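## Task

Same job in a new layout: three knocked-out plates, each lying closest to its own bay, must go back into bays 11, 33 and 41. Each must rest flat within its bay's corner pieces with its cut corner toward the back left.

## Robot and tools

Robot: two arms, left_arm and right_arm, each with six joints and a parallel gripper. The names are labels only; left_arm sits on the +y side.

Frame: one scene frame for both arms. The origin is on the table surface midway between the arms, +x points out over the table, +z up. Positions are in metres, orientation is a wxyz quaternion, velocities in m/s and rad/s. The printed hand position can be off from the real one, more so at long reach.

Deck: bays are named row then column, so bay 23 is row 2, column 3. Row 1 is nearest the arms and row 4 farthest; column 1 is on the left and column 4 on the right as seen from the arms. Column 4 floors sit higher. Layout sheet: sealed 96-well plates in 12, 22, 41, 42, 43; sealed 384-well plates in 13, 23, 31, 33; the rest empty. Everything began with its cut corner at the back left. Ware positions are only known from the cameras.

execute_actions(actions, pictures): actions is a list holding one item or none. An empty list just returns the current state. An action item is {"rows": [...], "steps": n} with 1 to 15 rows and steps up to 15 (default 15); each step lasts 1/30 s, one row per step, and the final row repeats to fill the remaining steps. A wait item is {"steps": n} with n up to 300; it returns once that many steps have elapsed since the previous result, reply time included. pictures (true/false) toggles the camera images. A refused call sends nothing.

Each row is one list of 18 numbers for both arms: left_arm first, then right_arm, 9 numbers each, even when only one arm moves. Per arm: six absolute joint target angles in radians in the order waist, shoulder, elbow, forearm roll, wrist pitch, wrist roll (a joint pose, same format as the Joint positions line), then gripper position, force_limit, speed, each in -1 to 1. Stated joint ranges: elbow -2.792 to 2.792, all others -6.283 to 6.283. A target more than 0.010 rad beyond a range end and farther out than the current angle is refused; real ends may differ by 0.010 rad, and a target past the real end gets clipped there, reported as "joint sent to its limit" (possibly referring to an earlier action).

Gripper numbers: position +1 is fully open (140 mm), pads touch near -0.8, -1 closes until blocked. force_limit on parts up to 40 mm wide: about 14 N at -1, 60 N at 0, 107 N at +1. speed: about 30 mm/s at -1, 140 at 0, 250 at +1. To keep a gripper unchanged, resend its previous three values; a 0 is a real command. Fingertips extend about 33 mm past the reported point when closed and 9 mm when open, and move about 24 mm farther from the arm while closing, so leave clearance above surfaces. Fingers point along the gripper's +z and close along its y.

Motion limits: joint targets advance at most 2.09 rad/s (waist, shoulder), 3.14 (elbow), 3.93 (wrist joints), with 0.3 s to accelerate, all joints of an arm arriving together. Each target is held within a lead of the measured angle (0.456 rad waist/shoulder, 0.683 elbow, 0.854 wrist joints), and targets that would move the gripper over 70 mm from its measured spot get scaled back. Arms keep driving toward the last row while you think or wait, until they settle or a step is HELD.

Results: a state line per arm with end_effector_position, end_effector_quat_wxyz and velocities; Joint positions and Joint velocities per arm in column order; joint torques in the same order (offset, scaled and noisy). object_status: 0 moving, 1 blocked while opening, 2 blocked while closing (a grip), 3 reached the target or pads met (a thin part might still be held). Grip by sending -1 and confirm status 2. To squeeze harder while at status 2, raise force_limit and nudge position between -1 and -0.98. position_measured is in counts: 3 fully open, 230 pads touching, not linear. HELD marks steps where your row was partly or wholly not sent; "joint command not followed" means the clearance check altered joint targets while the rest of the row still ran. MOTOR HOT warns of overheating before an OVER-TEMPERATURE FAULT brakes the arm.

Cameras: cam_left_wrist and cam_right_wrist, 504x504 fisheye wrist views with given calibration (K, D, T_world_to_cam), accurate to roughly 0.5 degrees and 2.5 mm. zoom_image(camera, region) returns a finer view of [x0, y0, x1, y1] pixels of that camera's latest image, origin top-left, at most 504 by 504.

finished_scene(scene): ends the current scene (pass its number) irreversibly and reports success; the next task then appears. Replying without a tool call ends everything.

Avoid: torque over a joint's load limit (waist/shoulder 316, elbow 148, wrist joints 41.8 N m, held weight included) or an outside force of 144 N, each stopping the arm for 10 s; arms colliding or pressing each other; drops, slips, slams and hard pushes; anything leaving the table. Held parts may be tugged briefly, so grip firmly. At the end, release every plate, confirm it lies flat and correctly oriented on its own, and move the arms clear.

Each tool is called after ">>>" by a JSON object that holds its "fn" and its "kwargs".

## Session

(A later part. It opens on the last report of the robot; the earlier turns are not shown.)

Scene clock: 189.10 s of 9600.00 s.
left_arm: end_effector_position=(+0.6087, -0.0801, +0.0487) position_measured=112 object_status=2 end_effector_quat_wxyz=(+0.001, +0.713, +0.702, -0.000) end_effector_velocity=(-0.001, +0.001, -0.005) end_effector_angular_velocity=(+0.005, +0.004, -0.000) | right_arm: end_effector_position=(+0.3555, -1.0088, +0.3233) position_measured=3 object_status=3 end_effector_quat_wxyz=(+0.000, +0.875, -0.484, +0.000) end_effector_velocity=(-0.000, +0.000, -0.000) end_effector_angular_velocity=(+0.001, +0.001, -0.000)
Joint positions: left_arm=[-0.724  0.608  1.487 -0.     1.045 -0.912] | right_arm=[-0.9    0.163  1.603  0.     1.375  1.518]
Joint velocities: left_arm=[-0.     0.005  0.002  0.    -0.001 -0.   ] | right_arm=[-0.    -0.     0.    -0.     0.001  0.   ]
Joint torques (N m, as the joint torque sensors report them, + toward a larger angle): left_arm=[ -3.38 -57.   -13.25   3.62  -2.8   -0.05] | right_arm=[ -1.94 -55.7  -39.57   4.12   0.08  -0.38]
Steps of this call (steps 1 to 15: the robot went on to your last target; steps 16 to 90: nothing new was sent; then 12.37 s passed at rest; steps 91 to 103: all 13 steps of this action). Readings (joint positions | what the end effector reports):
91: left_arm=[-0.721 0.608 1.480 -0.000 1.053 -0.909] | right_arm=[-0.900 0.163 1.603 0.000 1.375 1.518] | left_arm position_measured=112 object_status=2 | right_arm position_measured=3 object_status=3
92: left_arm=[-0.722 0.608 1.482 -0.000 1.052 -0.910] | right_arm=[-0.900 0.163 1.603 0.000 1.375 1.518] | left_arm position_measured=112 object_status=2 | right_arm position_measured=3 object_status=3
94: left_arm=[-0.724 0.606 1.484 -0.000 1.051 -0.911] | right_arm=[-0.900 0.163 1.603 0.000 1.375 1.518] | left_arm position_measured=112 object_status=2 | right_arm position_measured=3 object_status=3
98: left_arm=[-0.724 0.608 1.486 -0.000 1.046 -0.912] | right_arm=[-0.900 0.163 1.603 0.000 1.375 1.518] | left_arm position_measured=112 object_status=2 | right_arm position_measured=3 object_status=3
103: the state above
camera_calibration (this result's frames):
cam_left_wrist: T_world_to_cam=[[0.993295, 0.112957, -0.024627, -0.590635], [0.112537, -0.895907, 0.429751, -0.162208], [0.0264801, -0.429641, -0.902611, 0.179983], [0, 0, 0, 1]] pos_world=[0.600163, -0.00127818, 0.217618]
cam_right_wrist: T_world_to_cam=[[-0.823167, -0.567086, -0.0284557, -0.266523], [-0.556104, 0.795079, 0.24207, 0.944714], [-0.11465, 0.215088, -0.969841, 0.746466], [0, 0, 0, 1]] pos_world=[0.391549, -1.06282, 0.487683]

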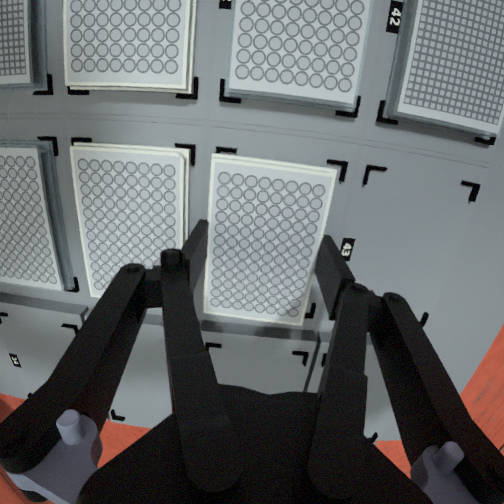

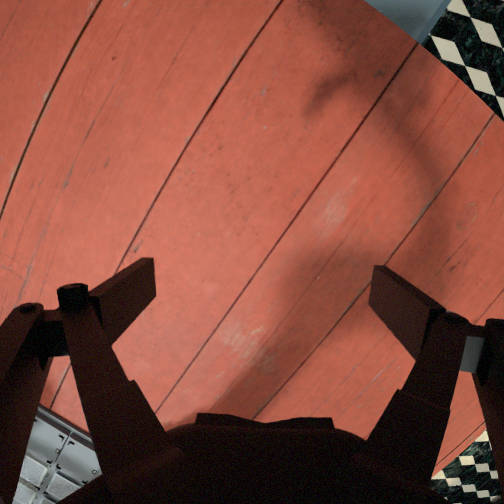

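>>> {"fn": "execute_actions", "kwargs": {"actions": [{"rows":[[-0.7238,0.6043,1.4827,0,1.054,-0.9118,-1,0,-0.5,-0.9,0.163,1.603,0,1.375,1.518,1,0,0],[-0.7238,0.6043,1.4827,0,1.054,-0.9118,-1,0,-0.5,-0.9,0.163,1.603,0,1.375,1.518,1,0,0],[-0.7238,0.6043,1.4827,0,1.054,-0.9118,-1,0,-0.5,-0.9,0.163,1.603,0,1.375,1.518,1,0,0],[-0.7238,0.6043,1.4827,0,1.054,-0.9118,-1,0,-0.5,-0.9,0.163,1.603,0,1.375,1.518,1,0,0],[-0.7238,0.6043,1.4827,0,1.054,-0.9118,-1,0,-0.5,-0.9,0.163,1.603,0,1.375,1.518,1,0,0],[-0.7181,0.61,1.4728,0,1.0582,-0.9061,-1,0,-0.5,-0.9,0.163,1.603,0,1.375,1.518,1,0,0]],"steps":14}]}}

>>> {"fn": "zoom_image", "kwargs": {"camera": "cam_left_wrist", "region": [160,100,400,340]}}

Scene clock: 206.33 s of 9600.00 s.
left_arm: end_effector_position=(+0.6148, -0.0804, +0.0543) position_measured=112 object_status=2 end_effector_quat_wxyz=(+0.000, +0.713, +0.702, -0.000) end_effector_velocity=(+0.001, -0.000, +0.001) end_effector_angular_velocity=(-0.002, -0.001, -0.001) | right_arm: end_effector_position=(+0.3555, -1.0088, +0.3233) position_measured=3 object_status=3 end_effector_quat_wxyz=(+0.000, +0.875, -0.484, +0.000) end_effector_velocity=(+0.000, +0.000, -0.000) end_effector_angular_velocity=(+0.001, +0.001, +0.001)
Joint positions: left_arm=[-0.718  0.61   1.473  0.     1.058 -0.906] | right_arm=[-0.9    0.163  1.603  0.     1.375  1.518]
Joint velocities: left_arm=[ 0.001 -0.001 -0.001 -0.    -0.     0.002] | right_arm=[ 0.     0.     0.001 -0.     0.     0.   ]
Joint torques (N m, as the joint torque sensors report them, + toward a larger angle): left_arm=[  1.64 -98.88 -38.03   3.7   -0.32  -0.16] | right_arm=[ -2.39 -55.99 -39.32   4.2    0.01  -0.36]
Steps of this call (steps 1 to 15: the robot went on to your last target; steps 16 to 90: nothing new was sent; then 13.77 s passed at rest; steps 91 to 104: all 14 steps of this action). Readings (joint positions | what the end effector reports):
91: left_arm=[-0.724 0.609 1.487 0.000 1.045 -0.912] | right_arm=[-0.900 0.163 1.603 0.000 1.375 1.518] | left_arm position_measured=112 object_status=2 | right_arm position_measured=3 object_status=3
92: left_arm=[-0.724 0.607 1.486 0.000 1.049 -0.912] | right_arm=[-0.900 0.163 1.603 0.000 1.375 1.518] | left_arm position_measured=112 object_status=2 | right_arm position_measured=3 object_status=3
94: left_arm=[-0.724 0.605 1.484 0.000 1.054 -0.912] | right_arm=[-0.900 0.163 1.603 0.000 1.375 1.518] | left_arm position_measured=112 object_status=2 | right_arm position_measured=3 object_status=3
98: left_arm=[-0.719 0.609 1.475 0.000 1.057 -0.908] | right_arm=[-0.900 0.163 1.603 0.000 1.375 1.518] | left_arm position_measured=112 object_status=2 | right_arm position_measured=3 object_status=3
104: the state above
camera_calibration (this result's frames):
cam_left_wrist: T_world_to_cam=[[0.993287, 0.112981, -0.0248388, -0.596549], [0.112664, -0.896126, 0.429262, -0.165576], [0.0262396, -0.429178, -0.902839, 0.185005], [0, 0, 0, 1]] pos_world=[0.606344, -0.00157859, 0.223288]
cam_right_wrist: T_world_to_cam=[[-0.823167, -0.567086, -0.0284557, -0.266523], [-0.556104, 0.795079, 0.24207, 0.944714], [-0.11465, 0.215088, -0.969841, 0.746466], [0, 0, 0, 1]] pos_world=[0.391549, -1.06282, 0.487683]

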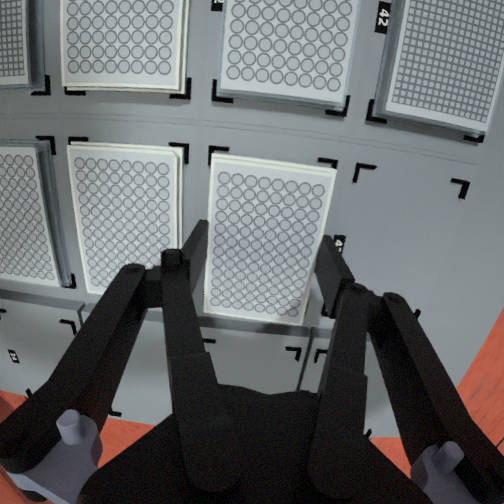

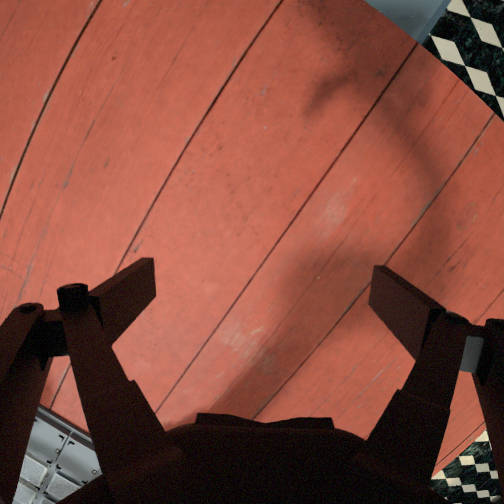

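Region (160, 100, 400, 340) of cam_left_wrist's 504x504 image, scaled by 2.100, with more detail than that image has.

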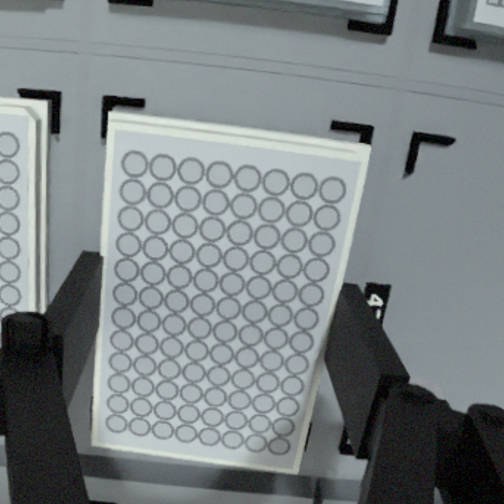

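>>> {"fn": "execute_actions", "kwargs": {"actions": [{"rows":[[-0.7173,0.6089,1.4747,0,1.0574,-0.9053,-1,0,-0.5,-0.9,0.163,1.603,0,1.375,1.518,1,0,0],[-0.7173,0.6089,1.4747,0,1.0574,-0.9053,-1,0,-0.5,-0.9,0.163,1.603,0,1.375,1.518,1,0,0],[-0.7173,0.6089,1.4747,0,1.0574,-0.9053,-1,0,-0.5,-0.9,0.163,1.603,0,1.375,1.518,1,0,0],[-0.7173,0.6089,1.4747,0,1.0574,-0.9053,-1,0,-0.5,-0.9,0.163,1.603,0,1.375,1.518,1,0,0],[-0.7173,0.6121,1.4778,0,1.051,-0.9053,-1,0,-0.5,-0.9,0.163,1.603,0,1.375,1.518,1,0,0]],"steps":12}]}}

>>> {"fn": "zoom_image", "kwargs": {"camera": "cam_left_wrist", "region": [160,100,400,340]}}

Scene clock: 216.30 s of 9600.00 s.
left_arm: end_effector_position=(+0.6148, -0.0793, +0.0502) position_measured=112 object_status=2 end_effector_quat_wxyz=(+0.000, +0.713, +0.702, -0.000) end_effector_velocity=(+0.000, +0.000, +0.000) end_effector_angular_velocity=(-0.001, -0.001, +0.001) | right_arm: end_effector_position=(+0.3555, -1.0088, +0.3233) position_measured=3 object_status=3 end_effector_quat_wxyz=(+0.000, +0.875, -0.484, +0.000) end_effector_velocity=(-0.000, +0.000, -0.001) end_effector_angular_velocity=(+0.001, +0.001, -0.000)
Joint positions: left_arm=[-0.717  0.612  1.478 -0.     1.051 -0.905] | right_arm=[-0.9    0.163  1.603  0.     1.375  1.518]
Joint velocities: left_arm=[ 0.    -0.001  0.001 -0.    -0.001 -0.   ] | right_arm=[0.    0.    0.001 0.    0.    0.   ]
Joint torques (N m, as the joint torque sensors report them, + toward a larger angle): left_arm=[  -0.43 -100.16  -38.57    3.38   -0.39    0.19] | right_arm=[ -1.94 -55.55 -39.01   4.18  -0.01  -0.4 ]
Steps of this call (steps 1 to 15: the robot went on to your last target; steps 16 to 90: nothing new was sent; then 6.57 s passed at rest; steps 91 to 102: all 12 steps of this action). Readings (joint positions | what the end effector reports):
91: left_arm=[-0.718 0.610 1.473 -0.000 1.058 -0.906] | right_arm=[-0.900 0.163 1.603 0.000 1.375 1.518] | left_arm position_measured=112 object_status=2 | right_arm position_measured=3 object_status=3
92: left_arm=[-0.718 0.610 1.474 -0.000 1.058 -0.906] | right_arm=[-0.900 0.163 1.603 0.000 1.375 1.518] | left_arm position_measured=112 object_status=2 | right_arm position_measured=3 object_status=3
94: left_arm=[-0.717 0.609 1.474 -0.000 1.058 -0.905] | right_arm=[-0.900 0.163 1.603 0.000 1.375 1.518] | left_arm position_measured=112 object_status=2 | right_arm position_measured=3 object_status=3
98: left_arm=[-0.717 0.612 1.478 -0.000 1.051 -0.905] | right_arm=[-0.900 0.163 1.603 0.000 1.375 1.518] | left_arm position_measured=112 object_status=2 | right_arm position_measured=3 object_status=3
102: the state above
camera_calibration (this result's frames):
cam_left_wrist: T_world_to_cam=[[0.993285, 0.112994, -0.0248425, -0.596794], [0.112672, -0.896037, 0.429444, -0.162823], [0.0262649, -0.42936, -0.902752, 0.181704], [0, 0, 0, 1]] pos_world=[0.606359, -0.000444822, 0.219132]
cam_right_wrist: T_world_to_cam=[[-0.823167, -0.567086, -0.0284556, -0.266524], [-0.556104, 0.795079, 0.24207, 0.944714], [-0.11465, 0.215088, -0.969841, 0.746466], [0, 0, 0, 1]] pos_world=[0.391549, -1.06282, 0.487683]

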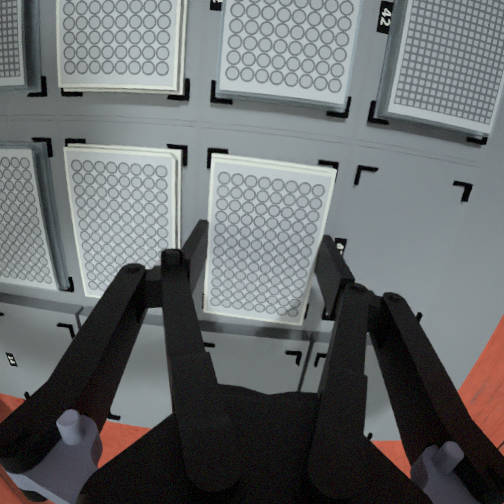

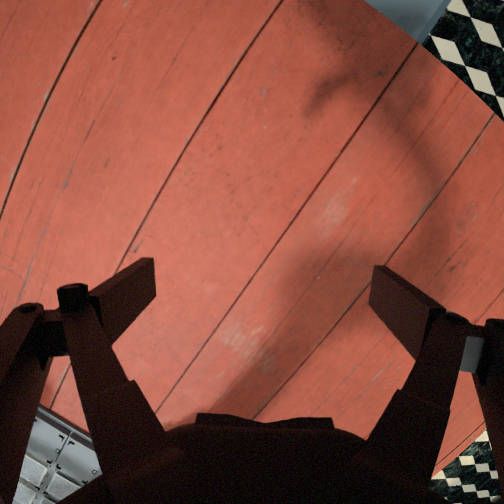

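Region (160, 100, 400, 340) of cam_left_wrist's 504x504 image, scaled by 2.100, with more detail than that image has.

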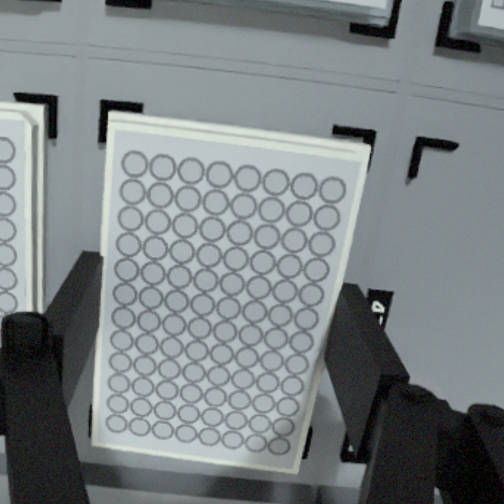

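Good. Down to 0.047.

>>> {"fn": "execute_actions", "kwargs": {"actions": [{"rows":[[-0.7173,0.6144,1.48,0,1.0465,-0.9053,-1,0,-0.5,-0.9,0.163,1.603,0,1.375,1.518,1,0,0]],"steps":9}]}}

>>> {"fn": "zoom_image", "kwargs": {"camera": "cam_left_wrist", "region": [160,100,400,340]}}

Scene clock: 219.63 s of 9600.00 s.
left_arm: end_effector_position=(+0.6149, -0.0792, +0.0472) position_measured=112 object_status=2 end_effector_quat_wxyz=(+0.000, +0.713, +0.702, -0.000) end_effector_velocity=(-0.000, +0.000, -0.002) end_effector_angular_velocity=(+0.002, +0.001, +0.000) | right_arm: end_effector_position=(+0.3555, -1.0088, +0.3233) position_measured=3 object_status=3 end_effector_quat_wxyz=(+0.000, +0.875, -0.484, +0.000) end_effector_velocity=(-0.000, -0.000, -0.000) end_effector_angular_velocity=(-0.001, +0.001, +0.000)
Joint positions: left_arm=[-0.717  0.614  1.48   0.     1.047 -0.905] | right_arm=[-0.9    0.163  1.603  0.     1.375  1.518]
Joint velocities: left_arm=[ 0.     0.002  0.001  0.001 -0.    -0.   ] | right_arm=[ 0.    -0.     0.    -0.001 -0.001 -0.   ]
Joint torques (N m, as the joint torque sensors report them, + toward a larger angle): left_arm=[ -1.95 -75.2  -24.18   3.89  -1.26   0.34] | right_arm=[ -1.93 -54.9  -39.01   4.23   0.05  -0.36]
Steps of this call (steps 1 to 15: the robot went on to your last target; steps 16 to 90: nothing new was sent; then 0.03 s passed at rest; steps 91 to 99: all 9 steps of this action). Readings (joint positions | what the end effector reports):
91: left_arm=[-0.717 0.612 1.478 0.000 1.051 -0.905] | right_arm=[-0.900 0.163 1.603 0.000 1.375 1.518] | left_arm position_measured=112 object_status=2 | right_arm position_measured=3 object_status=3
92: left_arm=[-0.717 0.613 1.479 0.000 1.049 -0.905] | right_arm=[-0.900 0.163 1.603 0.000 1.375 1.518] | left_arm position_measured=112 object_status=2 | right_arm position_measured=3 object_status=3
94: left_arm=[-0.717 0.614 1.480 0.000 1.047 -0.905] | right_arm=[-0.900 0.163 1.603 0.000 1.375 1.518] | left_arm position_measured=112 object_status=2 | right_arm position_measured=3 object_status=3
98: left_arm=[-0.717 0.614 1.480 0.000 1.047 -0.905] | right_arm=[-0.900 0.163 1.603 0.000 1.375 1.518] | left_arm position_measured=112 object_status=2 | right_arm position_measured=3 object_status=3
99: the state above
camera_calibration (this result's frames):
cam_left_wrist: T_world_to_cam=[[0.993297, 0.112927, -0.0246871, -0.596901], [0.112544, -0.896037, 0.429478, -0.161437], [0.0263792, -0.429377, -0.90274, 0.179], [0, 0, 0, 1]] pos_world=[0.606346, -0.000389102, 0.216188]
cam_right_wrist: T_world_to_cam=[[-0.823167, -0.567086, -0.0284557, -0.266523], [-0.556104, 0.795079, 0.24207, 0.944714], [-0.11465, 0.215088, -0.969841, 0.746466], [0, 0, 0, 1]] pos_world=[0.391549, -1.06282, 0.487683]

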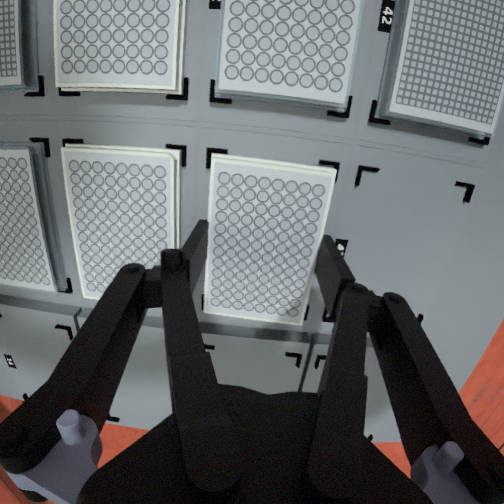

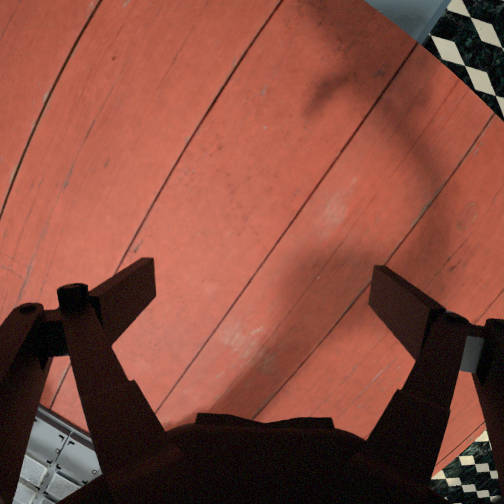

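Region (160, 100, 400, 340) of cam_left_wrist's 504x504 image, scaled by 2.100, with more detail than that image has.

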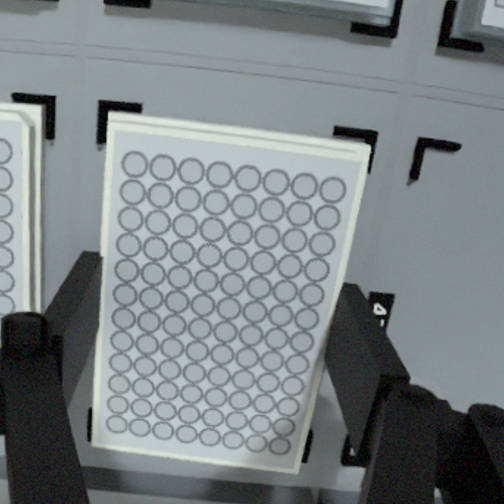

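>>> {"fn": "execute_actions", "kwargs": {"actions": [{"rows":[[-0.7173,0.6132,1.4789,0,1.0487,-0.9053,0.33,0,-0.3,-0.9,0.163,1.603,0,1.375,1.518,1,0,0],[-0.7173,0.6132,1.4789,0,1.0487,-0.9053,0.33,0,-0.3,-0.9,0.163,1.603,0,1.375,1.518,1,0,0],[-0.7173,0.6132,1.4789,0,1.0487,-0.9053,0.33,0,-0.3,-0.9,0.163,1.603,0,1.375,1.518,1,0,0],[-0.7173,0.6132,1.4789,0,1.0487,-0.9053,0.33,0,-0.3,-0.9,0.163,1.603,0,1.375,1.518,1,0,0],[-0.7173,0.6132,1.4789,0,1.0487,-0.9053,0.33,0,-0.3,-0.9,0.163,1.603,0,1.375,1.518,1,0,0],[-0.7173,0.6132,1.4789,0,1.0487,-0.9053,0.33,0,-0.3,-0.9,0.163,1.603,0,1.375,1.518,1,0,0],[-0.7173,0.6132,1.4789,0,1.0487,-0.9053,0.33,0,-0.3,-0.9,0.163,1.603,0,1.375,1.518,1,0,0],[-0.7173,0.582,1.4485,0,1.1105,-0.9053,0.33,0,-0.3,-0.9,0.163,1.603,0,1.375,1.518,1,0,0]],"steps":15}], "pictures": false}}

>>> {"fn": "execute_actions", "kwargs": {"actions": [{"steps":6}]}}

>>> {"fn": "zoom_image", "kwargs": {"camera": "cam_left_wrist", "region": [160,100,400,340]}}

Scene clock: 231.70 s of 9600.00 s.
left_arm: end_effector_position=(+0.6149, -0.0794, +0.0900) position_measured=87 object_status=3 end_effector_quat_wxyz=(+0.000, +0.713, +0.702, -0.000) end_effector_velocity=(-0.001, +0.001, -0.002) end_effector_angular_velocity=(+0.004, +0.004, +0.000) | right_arm: end_effector_position=(+0.3555, -1.0088, +0.3233) position_measured=3 object_status=3 end_effector_quat_wxyz=(+0.000, +0.875, -0.484, +0.000) end_effector_velocity=(-0.000, -0.000, +0.000) end_effector_angular_velocity=(-0.001, -0.000, -0.000)
Joint positions: left_arm=[-0.717  0.582  1.449  0.     1.11  -0.905] | right_arm=[-0.9    0.163  1.603  0.     1.375  1.518]
Joint velocities: left_arm=[ 0.     0.002  0.    -0.     0.004 -0.   ] | right_arm=[-0.001  0.    -0.     0.    -0.    -0.   ]
Joint torques (N m, as the joint torque sensors report them, + toward a larger angle): left_arm=[ -3.28 -95.9  -38.13   3.38  -0.71   0.3 ] | right_arm=[ -2.21 -55.73 -39.12   4.14   0.08  -0.34]
Steps of this call (steps 1 to 15: the robot went on to your last target; steps 16 to 90: nothing new was sent; then 8.57 s passed at rest; steps 91 to 105: all 15 steps of this action). Readings (joint positions | what the end effector reports):
91: left_arm=[-0.717 0.614 1.480 -0.000 1.047 -0.905] | right_arm=[-0.900 0.163 1.603 0.000 1.375 1.518] | left_arm position_measured=112 object_status=0 | right_arm position_measured=3 object_status=3
92: left_arm=[-0.717 0.614 1.480 -0.000 1.047 -0.905] | right_arm=[-0.900 0.163 1.603 0.000 1.375 1.518] | left_arm position_measured=112 object_status=0 | right_arm position_measured=3 object_status=3
94: left_arm=[-0.717 0.614 1.479 -0.000 1.049 -0.905] | right_arm=[-0.900 0.163 1.603 0.000 1.375 1.518] | left_arm position_measured=97 object_status=0 | right_arm position_measured=3 object_status=3
98: left_arm=[-0.717 0.613 1.479 -0.000 1.049 -0.905] | right_arm=[-0.900 0.163 1.603 0.000 1.375 1.518] | left_arm position_measured=87 object_status=0 | right_arm position_measured=3 object_status=3
105: the state above

Scene clock: 231.90 s of 9600.00 s.
left_arm: end_effector_position=(+0.6149, -0.0793, +0.0899) position_measured=87 object_status=3 end_effector_quat_wxyz=(+0.000, +0.713, +0.702, -0.000) end_effector_velocity=(+0.000, -0.000, +0.001) end_effector_angular_velocity=(-0.001, -0.001, -0.000) | right_arm: end_effector_position=(+0.3555, -1.0088, +0.3233) position_measured=3 object_status=3 end_effector_quat_wxyz=(+0.000, +0.875, -0.484, +0.000) end_effector_velocity=(+0.000, +0.000, -0.000) end_effector_angular_velocity=(-0.000, -0.001, +0.001)
Joint positions: left_arm=[-0.717  0.582  1.449  0.     1.11  -0.905] | right_arm=[-0.9    0.163  1.603  0.     1.375  1.518]
Joint velocities: left_arm=[-0.    -0.    -0.001 -0.    -0.     0.   ] | right_arm=[ 0.    -0.     0.     0.    -0.    -0.001]
Joint torques (N m, as the joint torque sensors report them, + toward a larger angle): left_arm=[ -0.55 -98.91 -39.28   3.47  -0.12  -0.01] | right_arm=[ -1.82 -55.92 -39.31   4.16   0.15  -0.38]
Steps of this call (steps 1 to 6: the robot went on to your last target). Readings (joint positions | what the end effector reports):
1: left_arm=[-0.717 0.582 1.449 0.000 1.110 -0.905] | right_arm=[-0.900 0.163 1.603 0.000 1.375 1.518] | left_arm position_measured=87 object_status=3 | right_arm position_measured=3 object_status=3
2: left_arm=[-0.717 0.582 1.449 0.000 1.110 -0.905] | right_arm=[-0.900 0.163 1.603 0.000 1.375 1.518] | left_arm position_measured=87 object_status=3 | right_arm position_measured=3 object_status=3
4: left_arm=[-0.717 0.582 1.449 0.000 1.110 -0.905] | right_arm=[-0.900 0.163 1.603 0.000 1.375 1.518] | left_arm position_measured=87 object_status=3 | right_arm position_measured=3 object_status=3
6: the state above
camera_calibration (this result's frames):
cam_left_wrist: T_world_to_cam=[[0.993292, 0.112912, -0.0249205, -0.595829], [0.112638, -0.896144, 0.429231, -0.179917], [0.0261332, -0.429159, -0.902851, 0.217607], [0, 0, 0, 1]] pos_world=[0.606411, -0.000566589, 0.258845]
cam_right_wrist: T_world_to_cam=[[-0.823167, -0.567086, -0.0284557, -0.266523], [-0.556104, 0.795079, 0.24207, 0.944714], [-0.11465, 0.215088, -0.969841, 0.746466], [0, 0, 0, 1]] pos_world=[0.391549, -1.06282, 0.487683]

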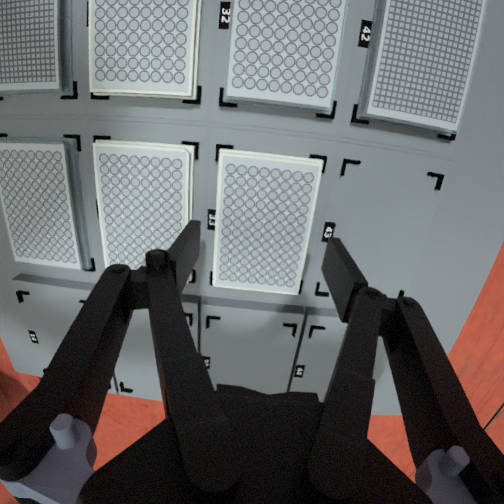

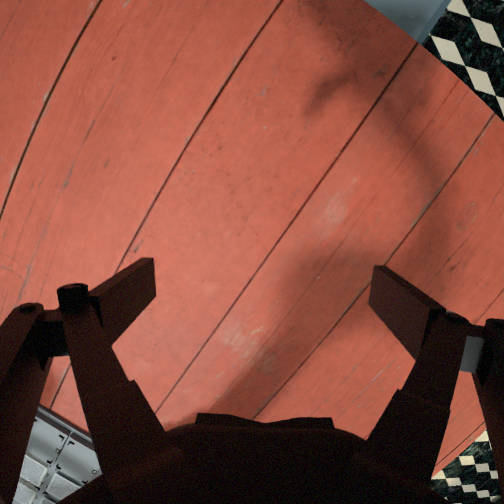

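Region (160, 100, 400, 340) of cam_left_wrist's 504x504 image, scaled by 2.100, with more detail than that image has.

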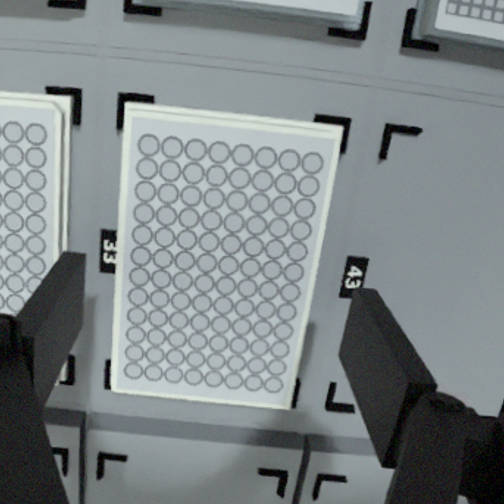

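>>> {"fn": "execute_actions", "kwargs": {"actions": [{"rows":[[-0.7173,0.5,1.46,0,1.18,-0.5,1,0,-0.2,-0.9,0.163,1.603,0,1.375,1.518,1,0,0],[-0.7173,0.5,1.46,0,1.18,-0.5,1,0,-0.2,-0.9,0.163,1.603,0,1.375,1.518,1,0,0],[-0.7173,0.5,1.46,0,1.18,-0.5,1,0,-0.2,-0.9,0.163,1.603,0,1.375,1.518,1,0,0],[-0.7173,0.5,1.46,0,1.18,-0.5,1,0,-0.2,-0.9,0.163,1.603,0,1.375,1.518,1,0,0],[-0.7264,-0.0975,2.1869,0,1.0516,0.6416,1,0,-0.2,-0.9,0.163,1.603,0,1.375,1.518,1,0,0]],"steps":15}], "pictures": false}}

>>> {"fn": "execute_actions", "kwargs": {"actions": [{"steps":20}]}}

>>> {"fn": "zoom_image", "kwargs": {"camera": "cam_left_wrist", "region": [170,50,370,250]}}

Scene clock: 249.27 s of 9600.00 s.
left_arm: end_effector_position=(+0.5229, +0.0381, +0.1436) position_measured=4 object_status=0 end_effector_quat_wxyz=(-0.012, +0.885, +0.466, -0.002) end_effector_velocity=(-0.290, +0.372, +0.104) end_effector_angular_velocity=(-0.019, +0.028, -1.425) | right_arm: end_effector_position=(+0.3555, -1.0088, +0.3233) position_measured=3 object_status=3 end_effector_quat_wxyz=(+0.000, +0.875, -0.484, +0.000) end_effector_velocity=(+0.000, +0.000, +0.000) end_effector_angular_velocity=(+0.001, -0.001, -0.000)
Joint positions: left_arm=[-0.72   0.339  1.718 -0.     1.108 -0.323] | right_arm=[-0.9    0.163  1.603  0.     1.375  1.518]
Joint velocities: left_arm=[-0.011 -0.758  0.865 -0.    -0.105  1.415] | right_arm=[ 0.    -0.     0.     0.001  0.     0.   ]
Joint torques (N m, as the joint torque sensors report them, + toward a larger angle): left_arm=[ -0.07 -81.59 -39.45   4.02  -0.38  -0.23] | right_arm=[ -2.96 -56.17 -38.91   4.04   0.12  -0.3 ]
Steps of this call (steps 1 to 15: the robot went on to your last target; steps 16 to 90: nothing new was sent; then 13.87 s passed at rest; steps 91 to 105: all 15 steps of this action). Readings (joint positions | what the end effector reports):
91: left_arm=[-0.717 0.582 1.448 -0.000 1.111 -0.905] | right_arm=[-0.900 0.163 1.603 0.000 1.375 1.518] | left_arm position_measured=87 object_status=0 | right_arm position_measured=3 object_status=3
92: left_arm=[-0.717 0.581 1.449 -0.000 1.112 -0.896] | right_arm=[-0.900 0.163 1.603 0.000 1.375 1.518] | left_arm position_measured=84 object_status=0 | right_arm position_measured=3 object_status=3
94: left_arm=[-0.717 0.569 1.450 -0.000 1.122 -0.837] | right_arm=[-0.900 0.163 1.603 0.000 1.375 1.518] | left_arm position_measured=71 object_status=0 | right_arm position_measured=3 object_status=3
98: left_arm=[-0.718 0.502 1.489 -0.000 1.137 -0.623] | right_arm=[-0.900 0.163 1.603 -0.000 1.375 1.518] | left_arm position_measured=46 object_status=0 | right_arm position_measured=3 object_status=3
105: the state above

Scene clock: 249.93 s of 9600.00 s.
left_arm: end_effector_position=(+0.3600, +0.2495, +0.1600) position_measured=3 object_status=3 end_effector_quat_wxyz=(+0.000, +1.000, +0.000, +0.000) end_effector_velocity=(-0.001, -0.001, +0.001) end_effector_angular_velocity=(-0.005, -0.003, -0.028) | right_arm: end_effector_position=(+0.3555, -1.0088, +0.3233) position_measured=3 object_status=3 end_effector_quat_wxyz=(+0.000, +0.875, -0.484, +0.000) end_effector_velocity=(-0.001, +0.000, -0.000) end_effector_angular_velocity=(+0.001, +0.001, -0.001)
Joint positions: left_arm=[-0.726 -0.097  2.187 -0.     1.052  0.641] | right_arm=[-0.9    0.163  1.603  0.     1.375  1.518]
Joint velocities: left_arm=[-0.003 -0.004  0.002 -0.001 -0.004  0.026] | right_arm=[-0.    -0.     0.001 -0.     0.001  0.001]
Joint torques (N m, as the joint torque sensors report them, + toward a larger angle): left_arm=[ -5.36 -15.77 -41.83   3.58  -0.52  -0.62] | right_arm=[ -2.54 -56.41 -39.21   4.04   0.1   -0.33]
Steps of this call (steps 1 to 20: the robot went on to your last target). Readings (joint positions | what the end effector reports):
1: left_arm=[-0.721 0.313 1.747 -0.000 1.105 -0.274] | right_arm=[-0.900 0.163 1.603 0.000 1.375 1.518] | left_arm position_measured=3 object_status=0 | right_arm position_measured=3 object_status=3
2: left_arm=[-0.721 0.287 1.775 -0.000 1.102 -0.223] | right_arm=[-0.900 0.163 1.603 0.000 1.375 1.518] | left_arm position_measured=3 object_status=0 | right_arm position_measured=3 object_status=3
4: left_arm=[-0.722 0.236 1.829 -0.000 1.095 -0.116] | right_arm=[-0.900 0.163 1.603 0.000 1.375 1.518] | left_arm position_measured=3 object_status=0 | right_arm position_measured=3 object_status=3
8: left_arm=[-0.723 0.136 1.937 -0.000 1.082 0.112] | right_arm=[-0.900 0.163 1.603 0.000 1.375 1.518] | left_arm position_measured=3 object_status=3 | right_arm position_measured=3 object_status=3
20: the state above
camera_calibration (this result's frames):
cam_left_wrist: T_world_to_cam=[[0.128471, -0.991409, -0.0245444, 0.208797], [-0.894627, -0.126539, 0.428521, 0.284092], [-0.427946, -0.0330946, -0.903198, 0.493459], [0, 0, 0, 1]] pos_world=[0.438506, 0.259283, 0.329077]
cam_right_wrist: T_world_to_cam=[[-0.823167, -0.567086, -0.0284557, -0.266523], [-0.556104, 0.795079, 0.24207, 0.944714], [-0.11465, 0.215088, -0.969841, 0.746466], [0, 0, 0, 1]] pos_world=[0.391549, -1.06282, 0.487683]

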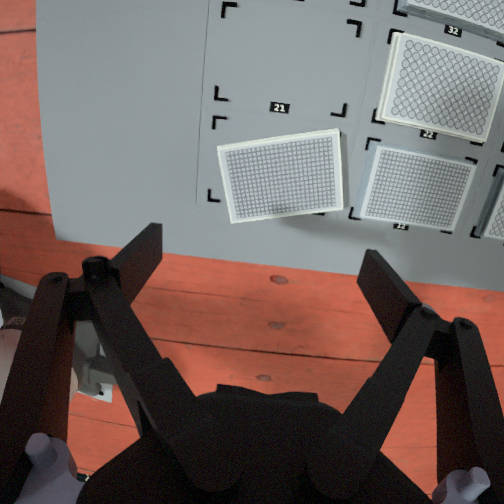

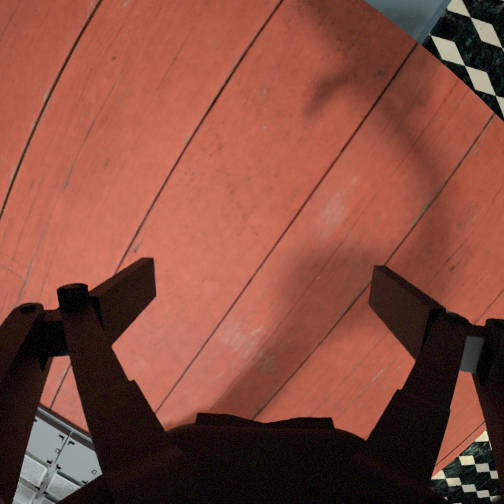

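Region (170, 50, 370, 250) of cam_left_wrist's 504x504 image, scaled by 2.520, with more detail than that image has.

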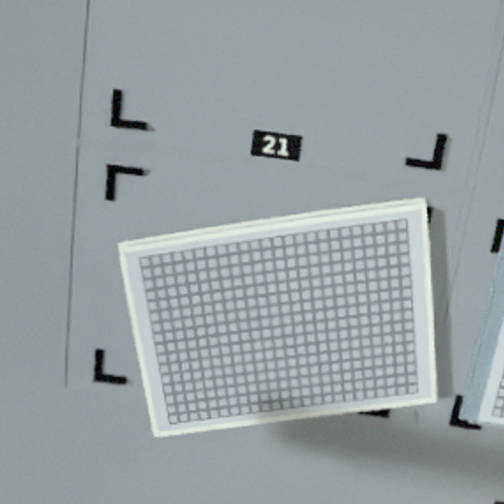

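>>> {"fn": "execute_actions", "kwargs": {"actions": [{"rows":[[-0.6947,0.0382,2.2313,0,0.8715,0.4203,1,0,-0.2,-0.9,0.163,1.603,0,1.375,1.518,1,0,0]],"steps":15}]}}

Scene clock: 262.60 s of 9600.00 s.
left_arm: end_effector_position=(+0.3864, +0.2380, +0.0800) position_measured=3 object_status=3 end_effector_quat_wxyz=(+0.000, +0.992, +0.126, +0.000) end_effector_velocity=(+0.000, +0.000, +0.000) end_effector_angular_velocity=(-0.002, -0.001, +0.001) | right_arm: end_effector_position=(+0.3555, -1.0088, +0.3233) position_measured=3 object_status=3 end_effector_quat_wxyz=(+0.000, +0.875, -0.484, +0.000) end_effector_velocity=(-0.000, -0.000, +0.000) end_effector_angular_velocity=(+0.000, -0.000, -0.000)
Joint positions: left_arm=[-0.695  0.038  2.231  0.     0.872  0.42 ] | right_arm=[-0.9    0.163  1.603  0.     1.375  1.518]
Joint velocities: left_arm=[ 0.    -0.002  0.001 -0.    -0.001 -0.   ] | right_arm=[-0.  0. -0.  0.  0. -0.]
Joint torques (N m, as the joint torque sensors report them, + toward a larger angle): left_arm=[  1.42 -37.83 -33.85   3.42  -0.31   0.15] | right_arm=[ -2.5  -55.41 -39.17   4.26   0.05  -0.37]
Steps of this call (steps 1 to 30: the robot went on to your last target; steps 31 to 90: nothing new was sent; then 9.17 s passed at rest; steps 91 to 105: all 15 steps of this action). Readings (joint positions | what the end effector reports):
91: left_arm=[-0.726 -0.097 2.187 0.000 1.051 0.641] | right_arm=[-0.900 0.163 1.603 -0.000 1.375 1.518] | left_arm position_measured=3 object_status=3 | right_arm position_measured=3 object_status=3
92: left_arm=[-0.725 -0.093 2.188 0.000 1.045 0.634] | right_arm=[-0.900 0.163 1.603 0.000 1.375 1.518] | left_arm position_measured=3 object_status=3 | right_arm position_measured=3 object_status=3
94: left_arm=[-0.718 -0.062 2.199 0.000 1.003 0.582] | right_arm=[-0.900 0.163 1.603 0.000 1.375 1.518] | left_arm position_measured=3 object_status=3 | right_arm position_measured=3 object_status=3
98: left_arm=[-0.697 0.029 2.229 0.000 0.884 0.436] | right_arm=[-0.900 0.163 1.603 0.000 1.375 1.518] | left_arm position_measured=3 object_status=3 | right_arm position_measured=3 object_status=3
105: the state above
camera_calibration (this result's frames):
cam_left_wrist: T_world_to_cam=[[0.371705, -0.928026, -0.0245549, 0.0829577], [-0.834733, -0.345679, 0.428634, 0.369591], [-0.406272, -0.138829, -0.903144, 0.448902], [0, 0, 0, 1]] pos_world=[0.46005, 0.267067, 0.249041]
cam_right_wrist: T_world_to_cam=[[-0.823167, -0.567086, -0.0284557, -0.266523], [-0.556104, 0.795079, 0.24207, 0.944714], [-0.11465, 0.215088, -0.969841, 0.746466], [0, 0, 0, 1]] pos_world=[0.391549, -1.06282, 0.487683]

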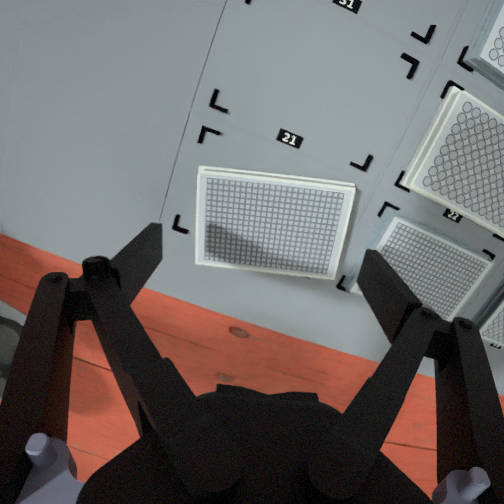

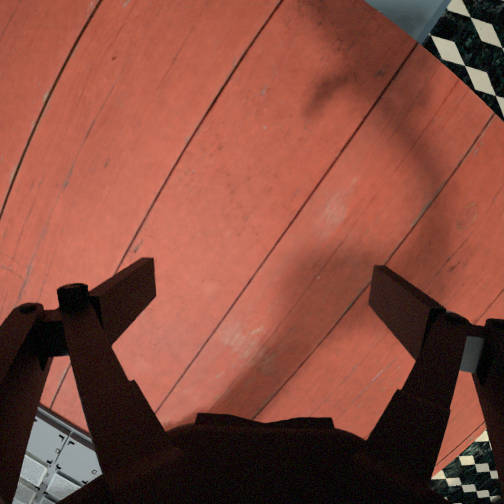

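>>> {"fn": "execute_actions", "kwargs": {"actions": [{"rows":[[-0.6963,0.0404,2.2289,0,0.8717,0.4187,1,0,-0.2,-0.9,0.163,1.603,0,1.375,1.518,1,0,0],[-0.6963,0.0404,2.2289,0,0.8717,0.4187,1,0,-0.2,-0.9,0.163,1.603,0,1.375,1.518,1,0,0],[-0.6963,0.0404,2.2289,0,0.8717,0.4187,1,0,-0.2,-0.9,0.163,1.603,0,1.375,1.518,1,0,0],[-0.6963,0.0825,2.2555,0,0.8029,0.4187,1,0,-0.2,-0.9,0.163,1.603,0,1.375,1.518,1,0,0]],"steps":14}]}}

Scene clock: 273.63 s of 9600.00 s.
left_arm: end_effector_position=(+0.3870, +0.2361, +0.0498) position_measured=3 object_status=3 end_effector_quat_wxyz=(+0.000, +0.992, +0.126, +0.000) end_effector_velocity=(-0.000, -0.000, -0.000) end_effector_angular_velocity=(-0.000, -0.000, +0.001) | right_arm: end_effector_position=(+0.3555, -1.0088, +0.3233) position_measured=3 object_status=3 end_effector_quat_wxyz=(+0.000, +0.875, -0.484, +0.000) end_effector_velocity=(-0.000, +0.000, -0.000) end_effector_angular_velocity=(+0.000, +0.000, +0.000)
Joint positions: left_arm=[-0.696  0.083  2.256 -0.     0.803  0.419] | right_arm=[-0.9    0.163  1.603  0.     1.375  1.518]
Joint velocities: left_arm=[-0.     0.     0.    -0.    -0.001 -0.001] | right_arm=[-0.    -0.     0.001  0.    -0.    -0.   ]
Joint torques (N m, as the joint torque sensors report them, + toward a larger angle): left_arm=[  0.9  -42.35 -31.48   2.72  -0.55  -0.18] | right_arm=[ -1.55 -56.22 -38.96   4.     0.02  -0.28]
Steps of this call (steps 1 to 15: the robot went on to your last target; steps 16 to 90: nothing new was sent; then 7.57 s passed at rest; steps 91 to 104: all 14 steps of this action). Readings (joint positions | what the end effector reports):
91: left_arm=[-0.695 0.038 2.231 -0.000 0.871 0.420] | right_arm=[-0.900 0.163 1.603 0.000 1.375 1.518] | left_arm position_measured=3 object_status=3 | right_arm position_measured=3 object_status=3
92: left_arm=[-0.695 0.039 2.230 -0.000 0.871 0.419] | right_arm=[-0.900 0.163 1.603 0.000 1.375 1.518] | left_arm position_measured=3 object_status=3 | right_arm position_measured=3 object_status=3
94: left_arm=[-0.696 0.041 2.229 -0.000 0.871 0.419] | right_arm=[-0.900 0.163 1.603 0.000 1.375 1.518] | left_arm position_measured=3 object_status=3 | right_arm position_measured=3 object_status=3
98: left_arm=[-0.696 0.080 2.254 -0.000 0.808 0.419] | right_arm=[-0.900 0.163 1.603 0.000 1.375 1.518] | left_arm position_measured=3 object_status=3 | right_arm position_measured=3 object_status=3
104: the state above
camera_calibration (this result's frames):
cam_left_wrist: T_world_to_cam=[[0.371794, -0.927987, -0.0246723, 0.0802002], [-0.834636, -0.345792, 0.428731, 0.382321], [-0.406389, -0.138807, -0.903095, 0.421605], [0, 0, 0, 1]] pos_world=[0.460616, 0.26515, 0.218815]
cam_right_wrist: T_world_to_cam=[[-0.823167, -0.567086, -0.0284557, -0.266523], [-0.556104, 0.795079, 0.24207, 0.944714], [-0.11465, 0.215088, -0.969841, 0.746466], [0, 0, 0, 1]] pos_world=[0.391549, -1.06282, 0.487683]

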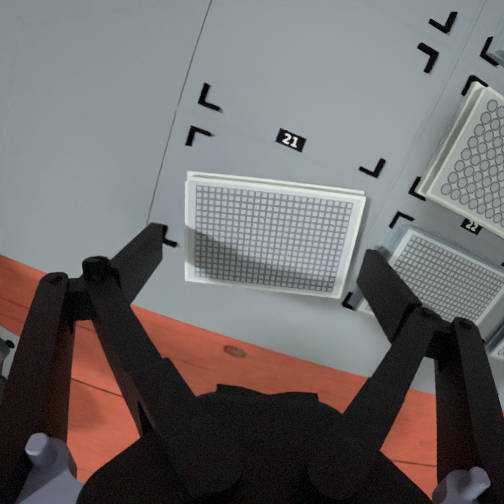

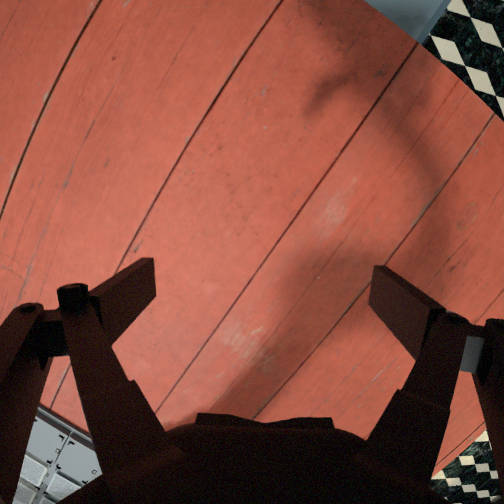

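>>> {"fn": "execute_actions", "kwargs": {"actions": [{"rows":[[-0.6963,0.0938,2.2626,0,0.7846,0.4187,1,0,-0.2,-0.9,0.163,1.603,0,1.375,1.518,1,0,0],[-0.6963,0.0938,2.2626,0,0.7846,0.4187,1,0,-0.2,-0.9,0.163,1.603,0,1.375,1.518,1,0,0],[-0.6963,0.0938,2.2626,0,0.7846,0.4187,1,0,-0.2,-0.9,0.163,1.603,0,1.375,1.518,1,0,0],[-0.6963,0.0938,2.2626,0,0.7846,0.4187,1,0,-0.2,-0.9,0.163,1.603,0,1.375,1.518,1,0,0],[-0.6963,0.0938,2.2626,0,0.7846,0.4187,1,0,-0.2,-0.9,0.163,1.603,0,1.375,1.518,1,0,0],[-0.6963,0.1008,2.2671,0,0.7731,0.4187,1,0,-0.2,-0.9,0.163,1.603,0,1.375,1.518,1,0,0]],"steps":13}]}}

Scene clock: 281.53 s of 9600.00 s.
left_arm: end_effector_position=(+0.3867, +0.2365, +0.0370) position_measured=3 object_status=3 end_effector_quat_wxyz=(+0.000, +0.992, +0.126, +0.000) end_effector_velocity=(+0.000, +0.000, -0.000) end_effector_angular_velocity=(-0.000, -0.001, -0.000) | right_arm: end_effector_position=(+0.3555, -1.0088, +0.3233) position_measured=3 object_status=3 end_effector_quat_wxyz=(+0.000, +0.875, -0.484, +0.000) end_effector_velocity=(-0.000, -0.001, +0.000) end_effector_angular_velocity=(-0.001, -0.001, -0.001)
Joint positions: left_arm=[-0.696  0.101  2.267  0.     0.773  0.419] | right_arm=[-0.9    0.163  1.603 -0.     1.375  1.518]
Joint velocities: left_arm=[ 0.    -0.     0.001  0.001 -0.001  0.   ] | right_arm=[-0.001 -0.    -0.     0.    -0.001  0.   ]
Joint torques (N m, as the joint torque sensors report them, + toward a larger angle): left_arm=[ -1.08 -40.09 -30.16   3.1   -0.48   0.25] | right_arm=[ -1.44 -56.25 -39.26   4.1   -0.06  -0.33]
Steps of this call (steps 1 to 15: the robot went on to your last target; steps 16 to 90: nothing new was sent; then 4.47 s passed at rest; steps 91 to 103: all 13 steps of this action). Readings (joint positions | what the end effector reports):
91: left_arm=[-0.696 0.083 2.256 0.000 0.803 0.419] | right_arm=[-0.900 0.163 1.603 0.000 1.375 1.518] | left_arm position_measured=3 object_status=3 | right_arm position_measured=3 object_status=3
92: left_arm=[-0.696 0.086 2.257 0.000 0.797 0.419] | right_arm=[-0.900 0.163 1.603 0.000 1.375 1.518] | left_arm position_measured=3 object_status=3 | right_arm position_measured=3 object_status=3
94: left_arm=[-0.696 0.093 2.262 0.000 0.786 0.419] | right_arm=[-0.900 0.163 1.603 0.000 1.375 1.518] | left_arm position_measured=3 object_status=3 | right_arm position_measured=3 object_status=3
98: left_arm=[-0.696 0.099 2.266 0.000 0.775 0.419] | right_arm=[-0.900 0.163 1.603 -0.000 1.375 1.518] | left_arm position_measured=3 object_status=3 | right_arm position_measured=3 object_status=3
103: the state above
camera_calibration (this result's frames):
cam_left_wrist: T_world_to_cam=[[0.371825, -0.927977, -0.0245824, 0.0803344], [-0.83468, -0.345797, 0.428642, 0.387775], [-0.40627, -0.138861, -0.90314, 0.409969], [0, 0, 0, 1]] pos_world=[0.460356, 0.265569, 0.206017]
cam_right_wrist: T_world_to_cam=[[-0.823167, -0.567086, -0.0284555, -0.266523], [-0.556104, 0.795079, 0.24207, 0.944714], [-0.11465, 0.215088, -0.969841, 0.746466], [0, 0, 0, 1]] pos_world=[0.391549, -1.06282, 0.487683]

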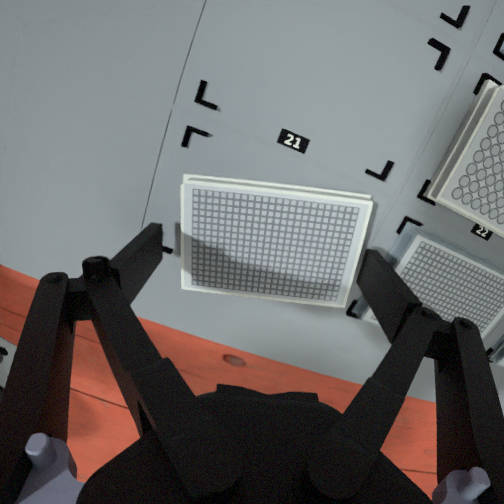

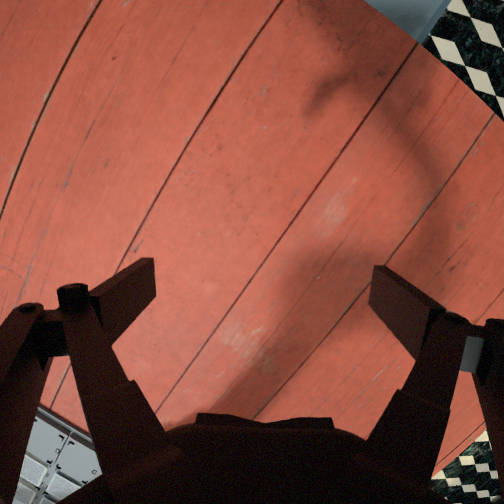

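>>> {"fn": "execute_actions", "kwargs": {"actions": [{"rows":[[-0.6963,0.1008,2.2671,0,0.7731,0.4187,-1,0,-0.4,-0.9,0.163,1.603,0,1.375,1.518,1,0,0]],"steps":15}]}}

Scene clock: 284.90 s of 9600.00 s.
left_arm: end_effector_position=(+0.3867, +0.2365, +0.0370) position_measured=41 object_status=2 end_effector_quat_wxyz=(+0.000, +0.992, +0.126, +0.000) end_effector_velocity=(-0.000, +0.000, -0.000) end_effector_angular_velocity=(+0.001, +0.000, -0.001) | right_arm: end_effector_position=(+0.3555, -1.0088, +0.3233) position_measured=3 object_status=3 end_effector_quat_wxyz=(+0.000, +0.875, -0.484, +0.000) end_effector_velocity=(+0.000, -0.000, -0.000) end_effector_angular_velocity=(-0.001, -0.001, -0.000)
Joint positions: left_arm=[-0.696  0.101  2.267 -0.     0.773  0.419] | right_arm=[-0.9    0.163  1.603  0.     1.375  1.518]
Joint velocities: left_arm=[ 0.     0.001 -0.     0.     0.     0.   ] | right_arm=[-0.001 -0.     0.     0.001 -0.001 -0.   ]
Joint torques (N m, as the joint torque sensors report them, + toward a larger angle): left_arm=[  1.97 -27.47 -17.44   3.11  -1.61   0.52] | right_arm=[ -2.45 -56.1  -39.25   4.12   0.06  -0.32]
Steps of this call (steps 1 to 15: the robot went on to your last target; steps 16 to 86: nothing new was sent; steps 87 to 101: all 15 steps of this action). Readings (joint positions | what the end effector reports):
87: left_arm=[-0.696 0.101 2.267 -0.000 0.773 0.419] | right_arm=[-0.900 0.163 1.603 0.000 1.375 1.518] | left_arm position_measured=3 object_status=0 | right_arm position_measured=3 object_status=3
88: left_arm=[-0.696 0.101 2.267 -0.000 0.773 0.419] | right_arm=[-0.900 0.163 1.603 0.000 1.375 1.518] | left_arm position_measured=5 object_status=0 | right_arm position_measured=3 object_status=3
90: left_arm=[-0.696 0.101 2.267 -0.000 0.773 0.419] | right_arm=[-0.900 0.163 1.603 0.000 1.375 1.518] | left_arm position_measured=16 object_status=0 | right_arm position_measured=3 object_status=3
94: left_arm=[-0.696 0.101 2.267 -0.000 0.773 0.419] | right_arm=[-0.900 0.163 1.603 0.000 1.375 1.518] | left_arm position_measured=37 object_status=0 | right_arm position_measured=3 object_status=3
101: the state above
camera_calibration (this result's frames):
cam_left_wrist: T_world_to_cam=[[0.37179, -0.927992, -0.0245493, 0.0802996], [-0.834692, -0.34575, 0.428656, 0.387747], [-0.406277, -0.138879, -0.903134, 0.409962], [0, 0, 0, 1]] pos_world=[0.460353, 0.265516, 0.206012]
cam_right_wrist: T_world_to_cam=[[-0.823167, -0.567086, -0.0284557, -0.266523], [-0.556104, 0.795079, 0.24207, 0.944714], [-0.11465, 0.215088, -0.969841, 0.746466], [0, 0, 0, 1]] pos_world=[0.391549, -1.06282, 0.487683]

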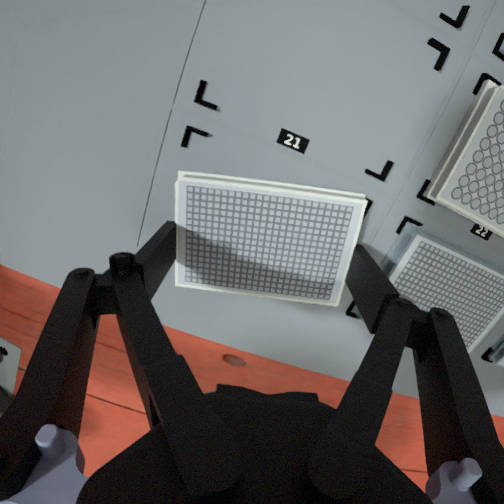

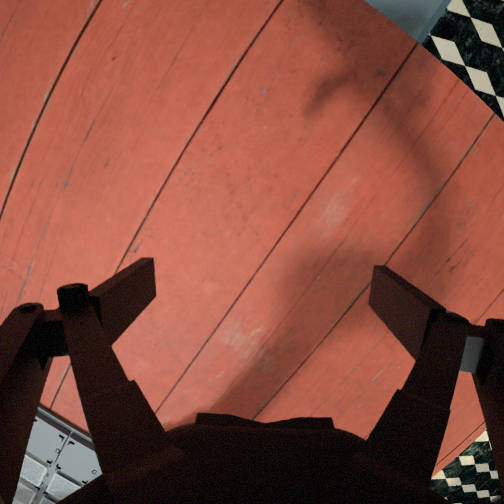

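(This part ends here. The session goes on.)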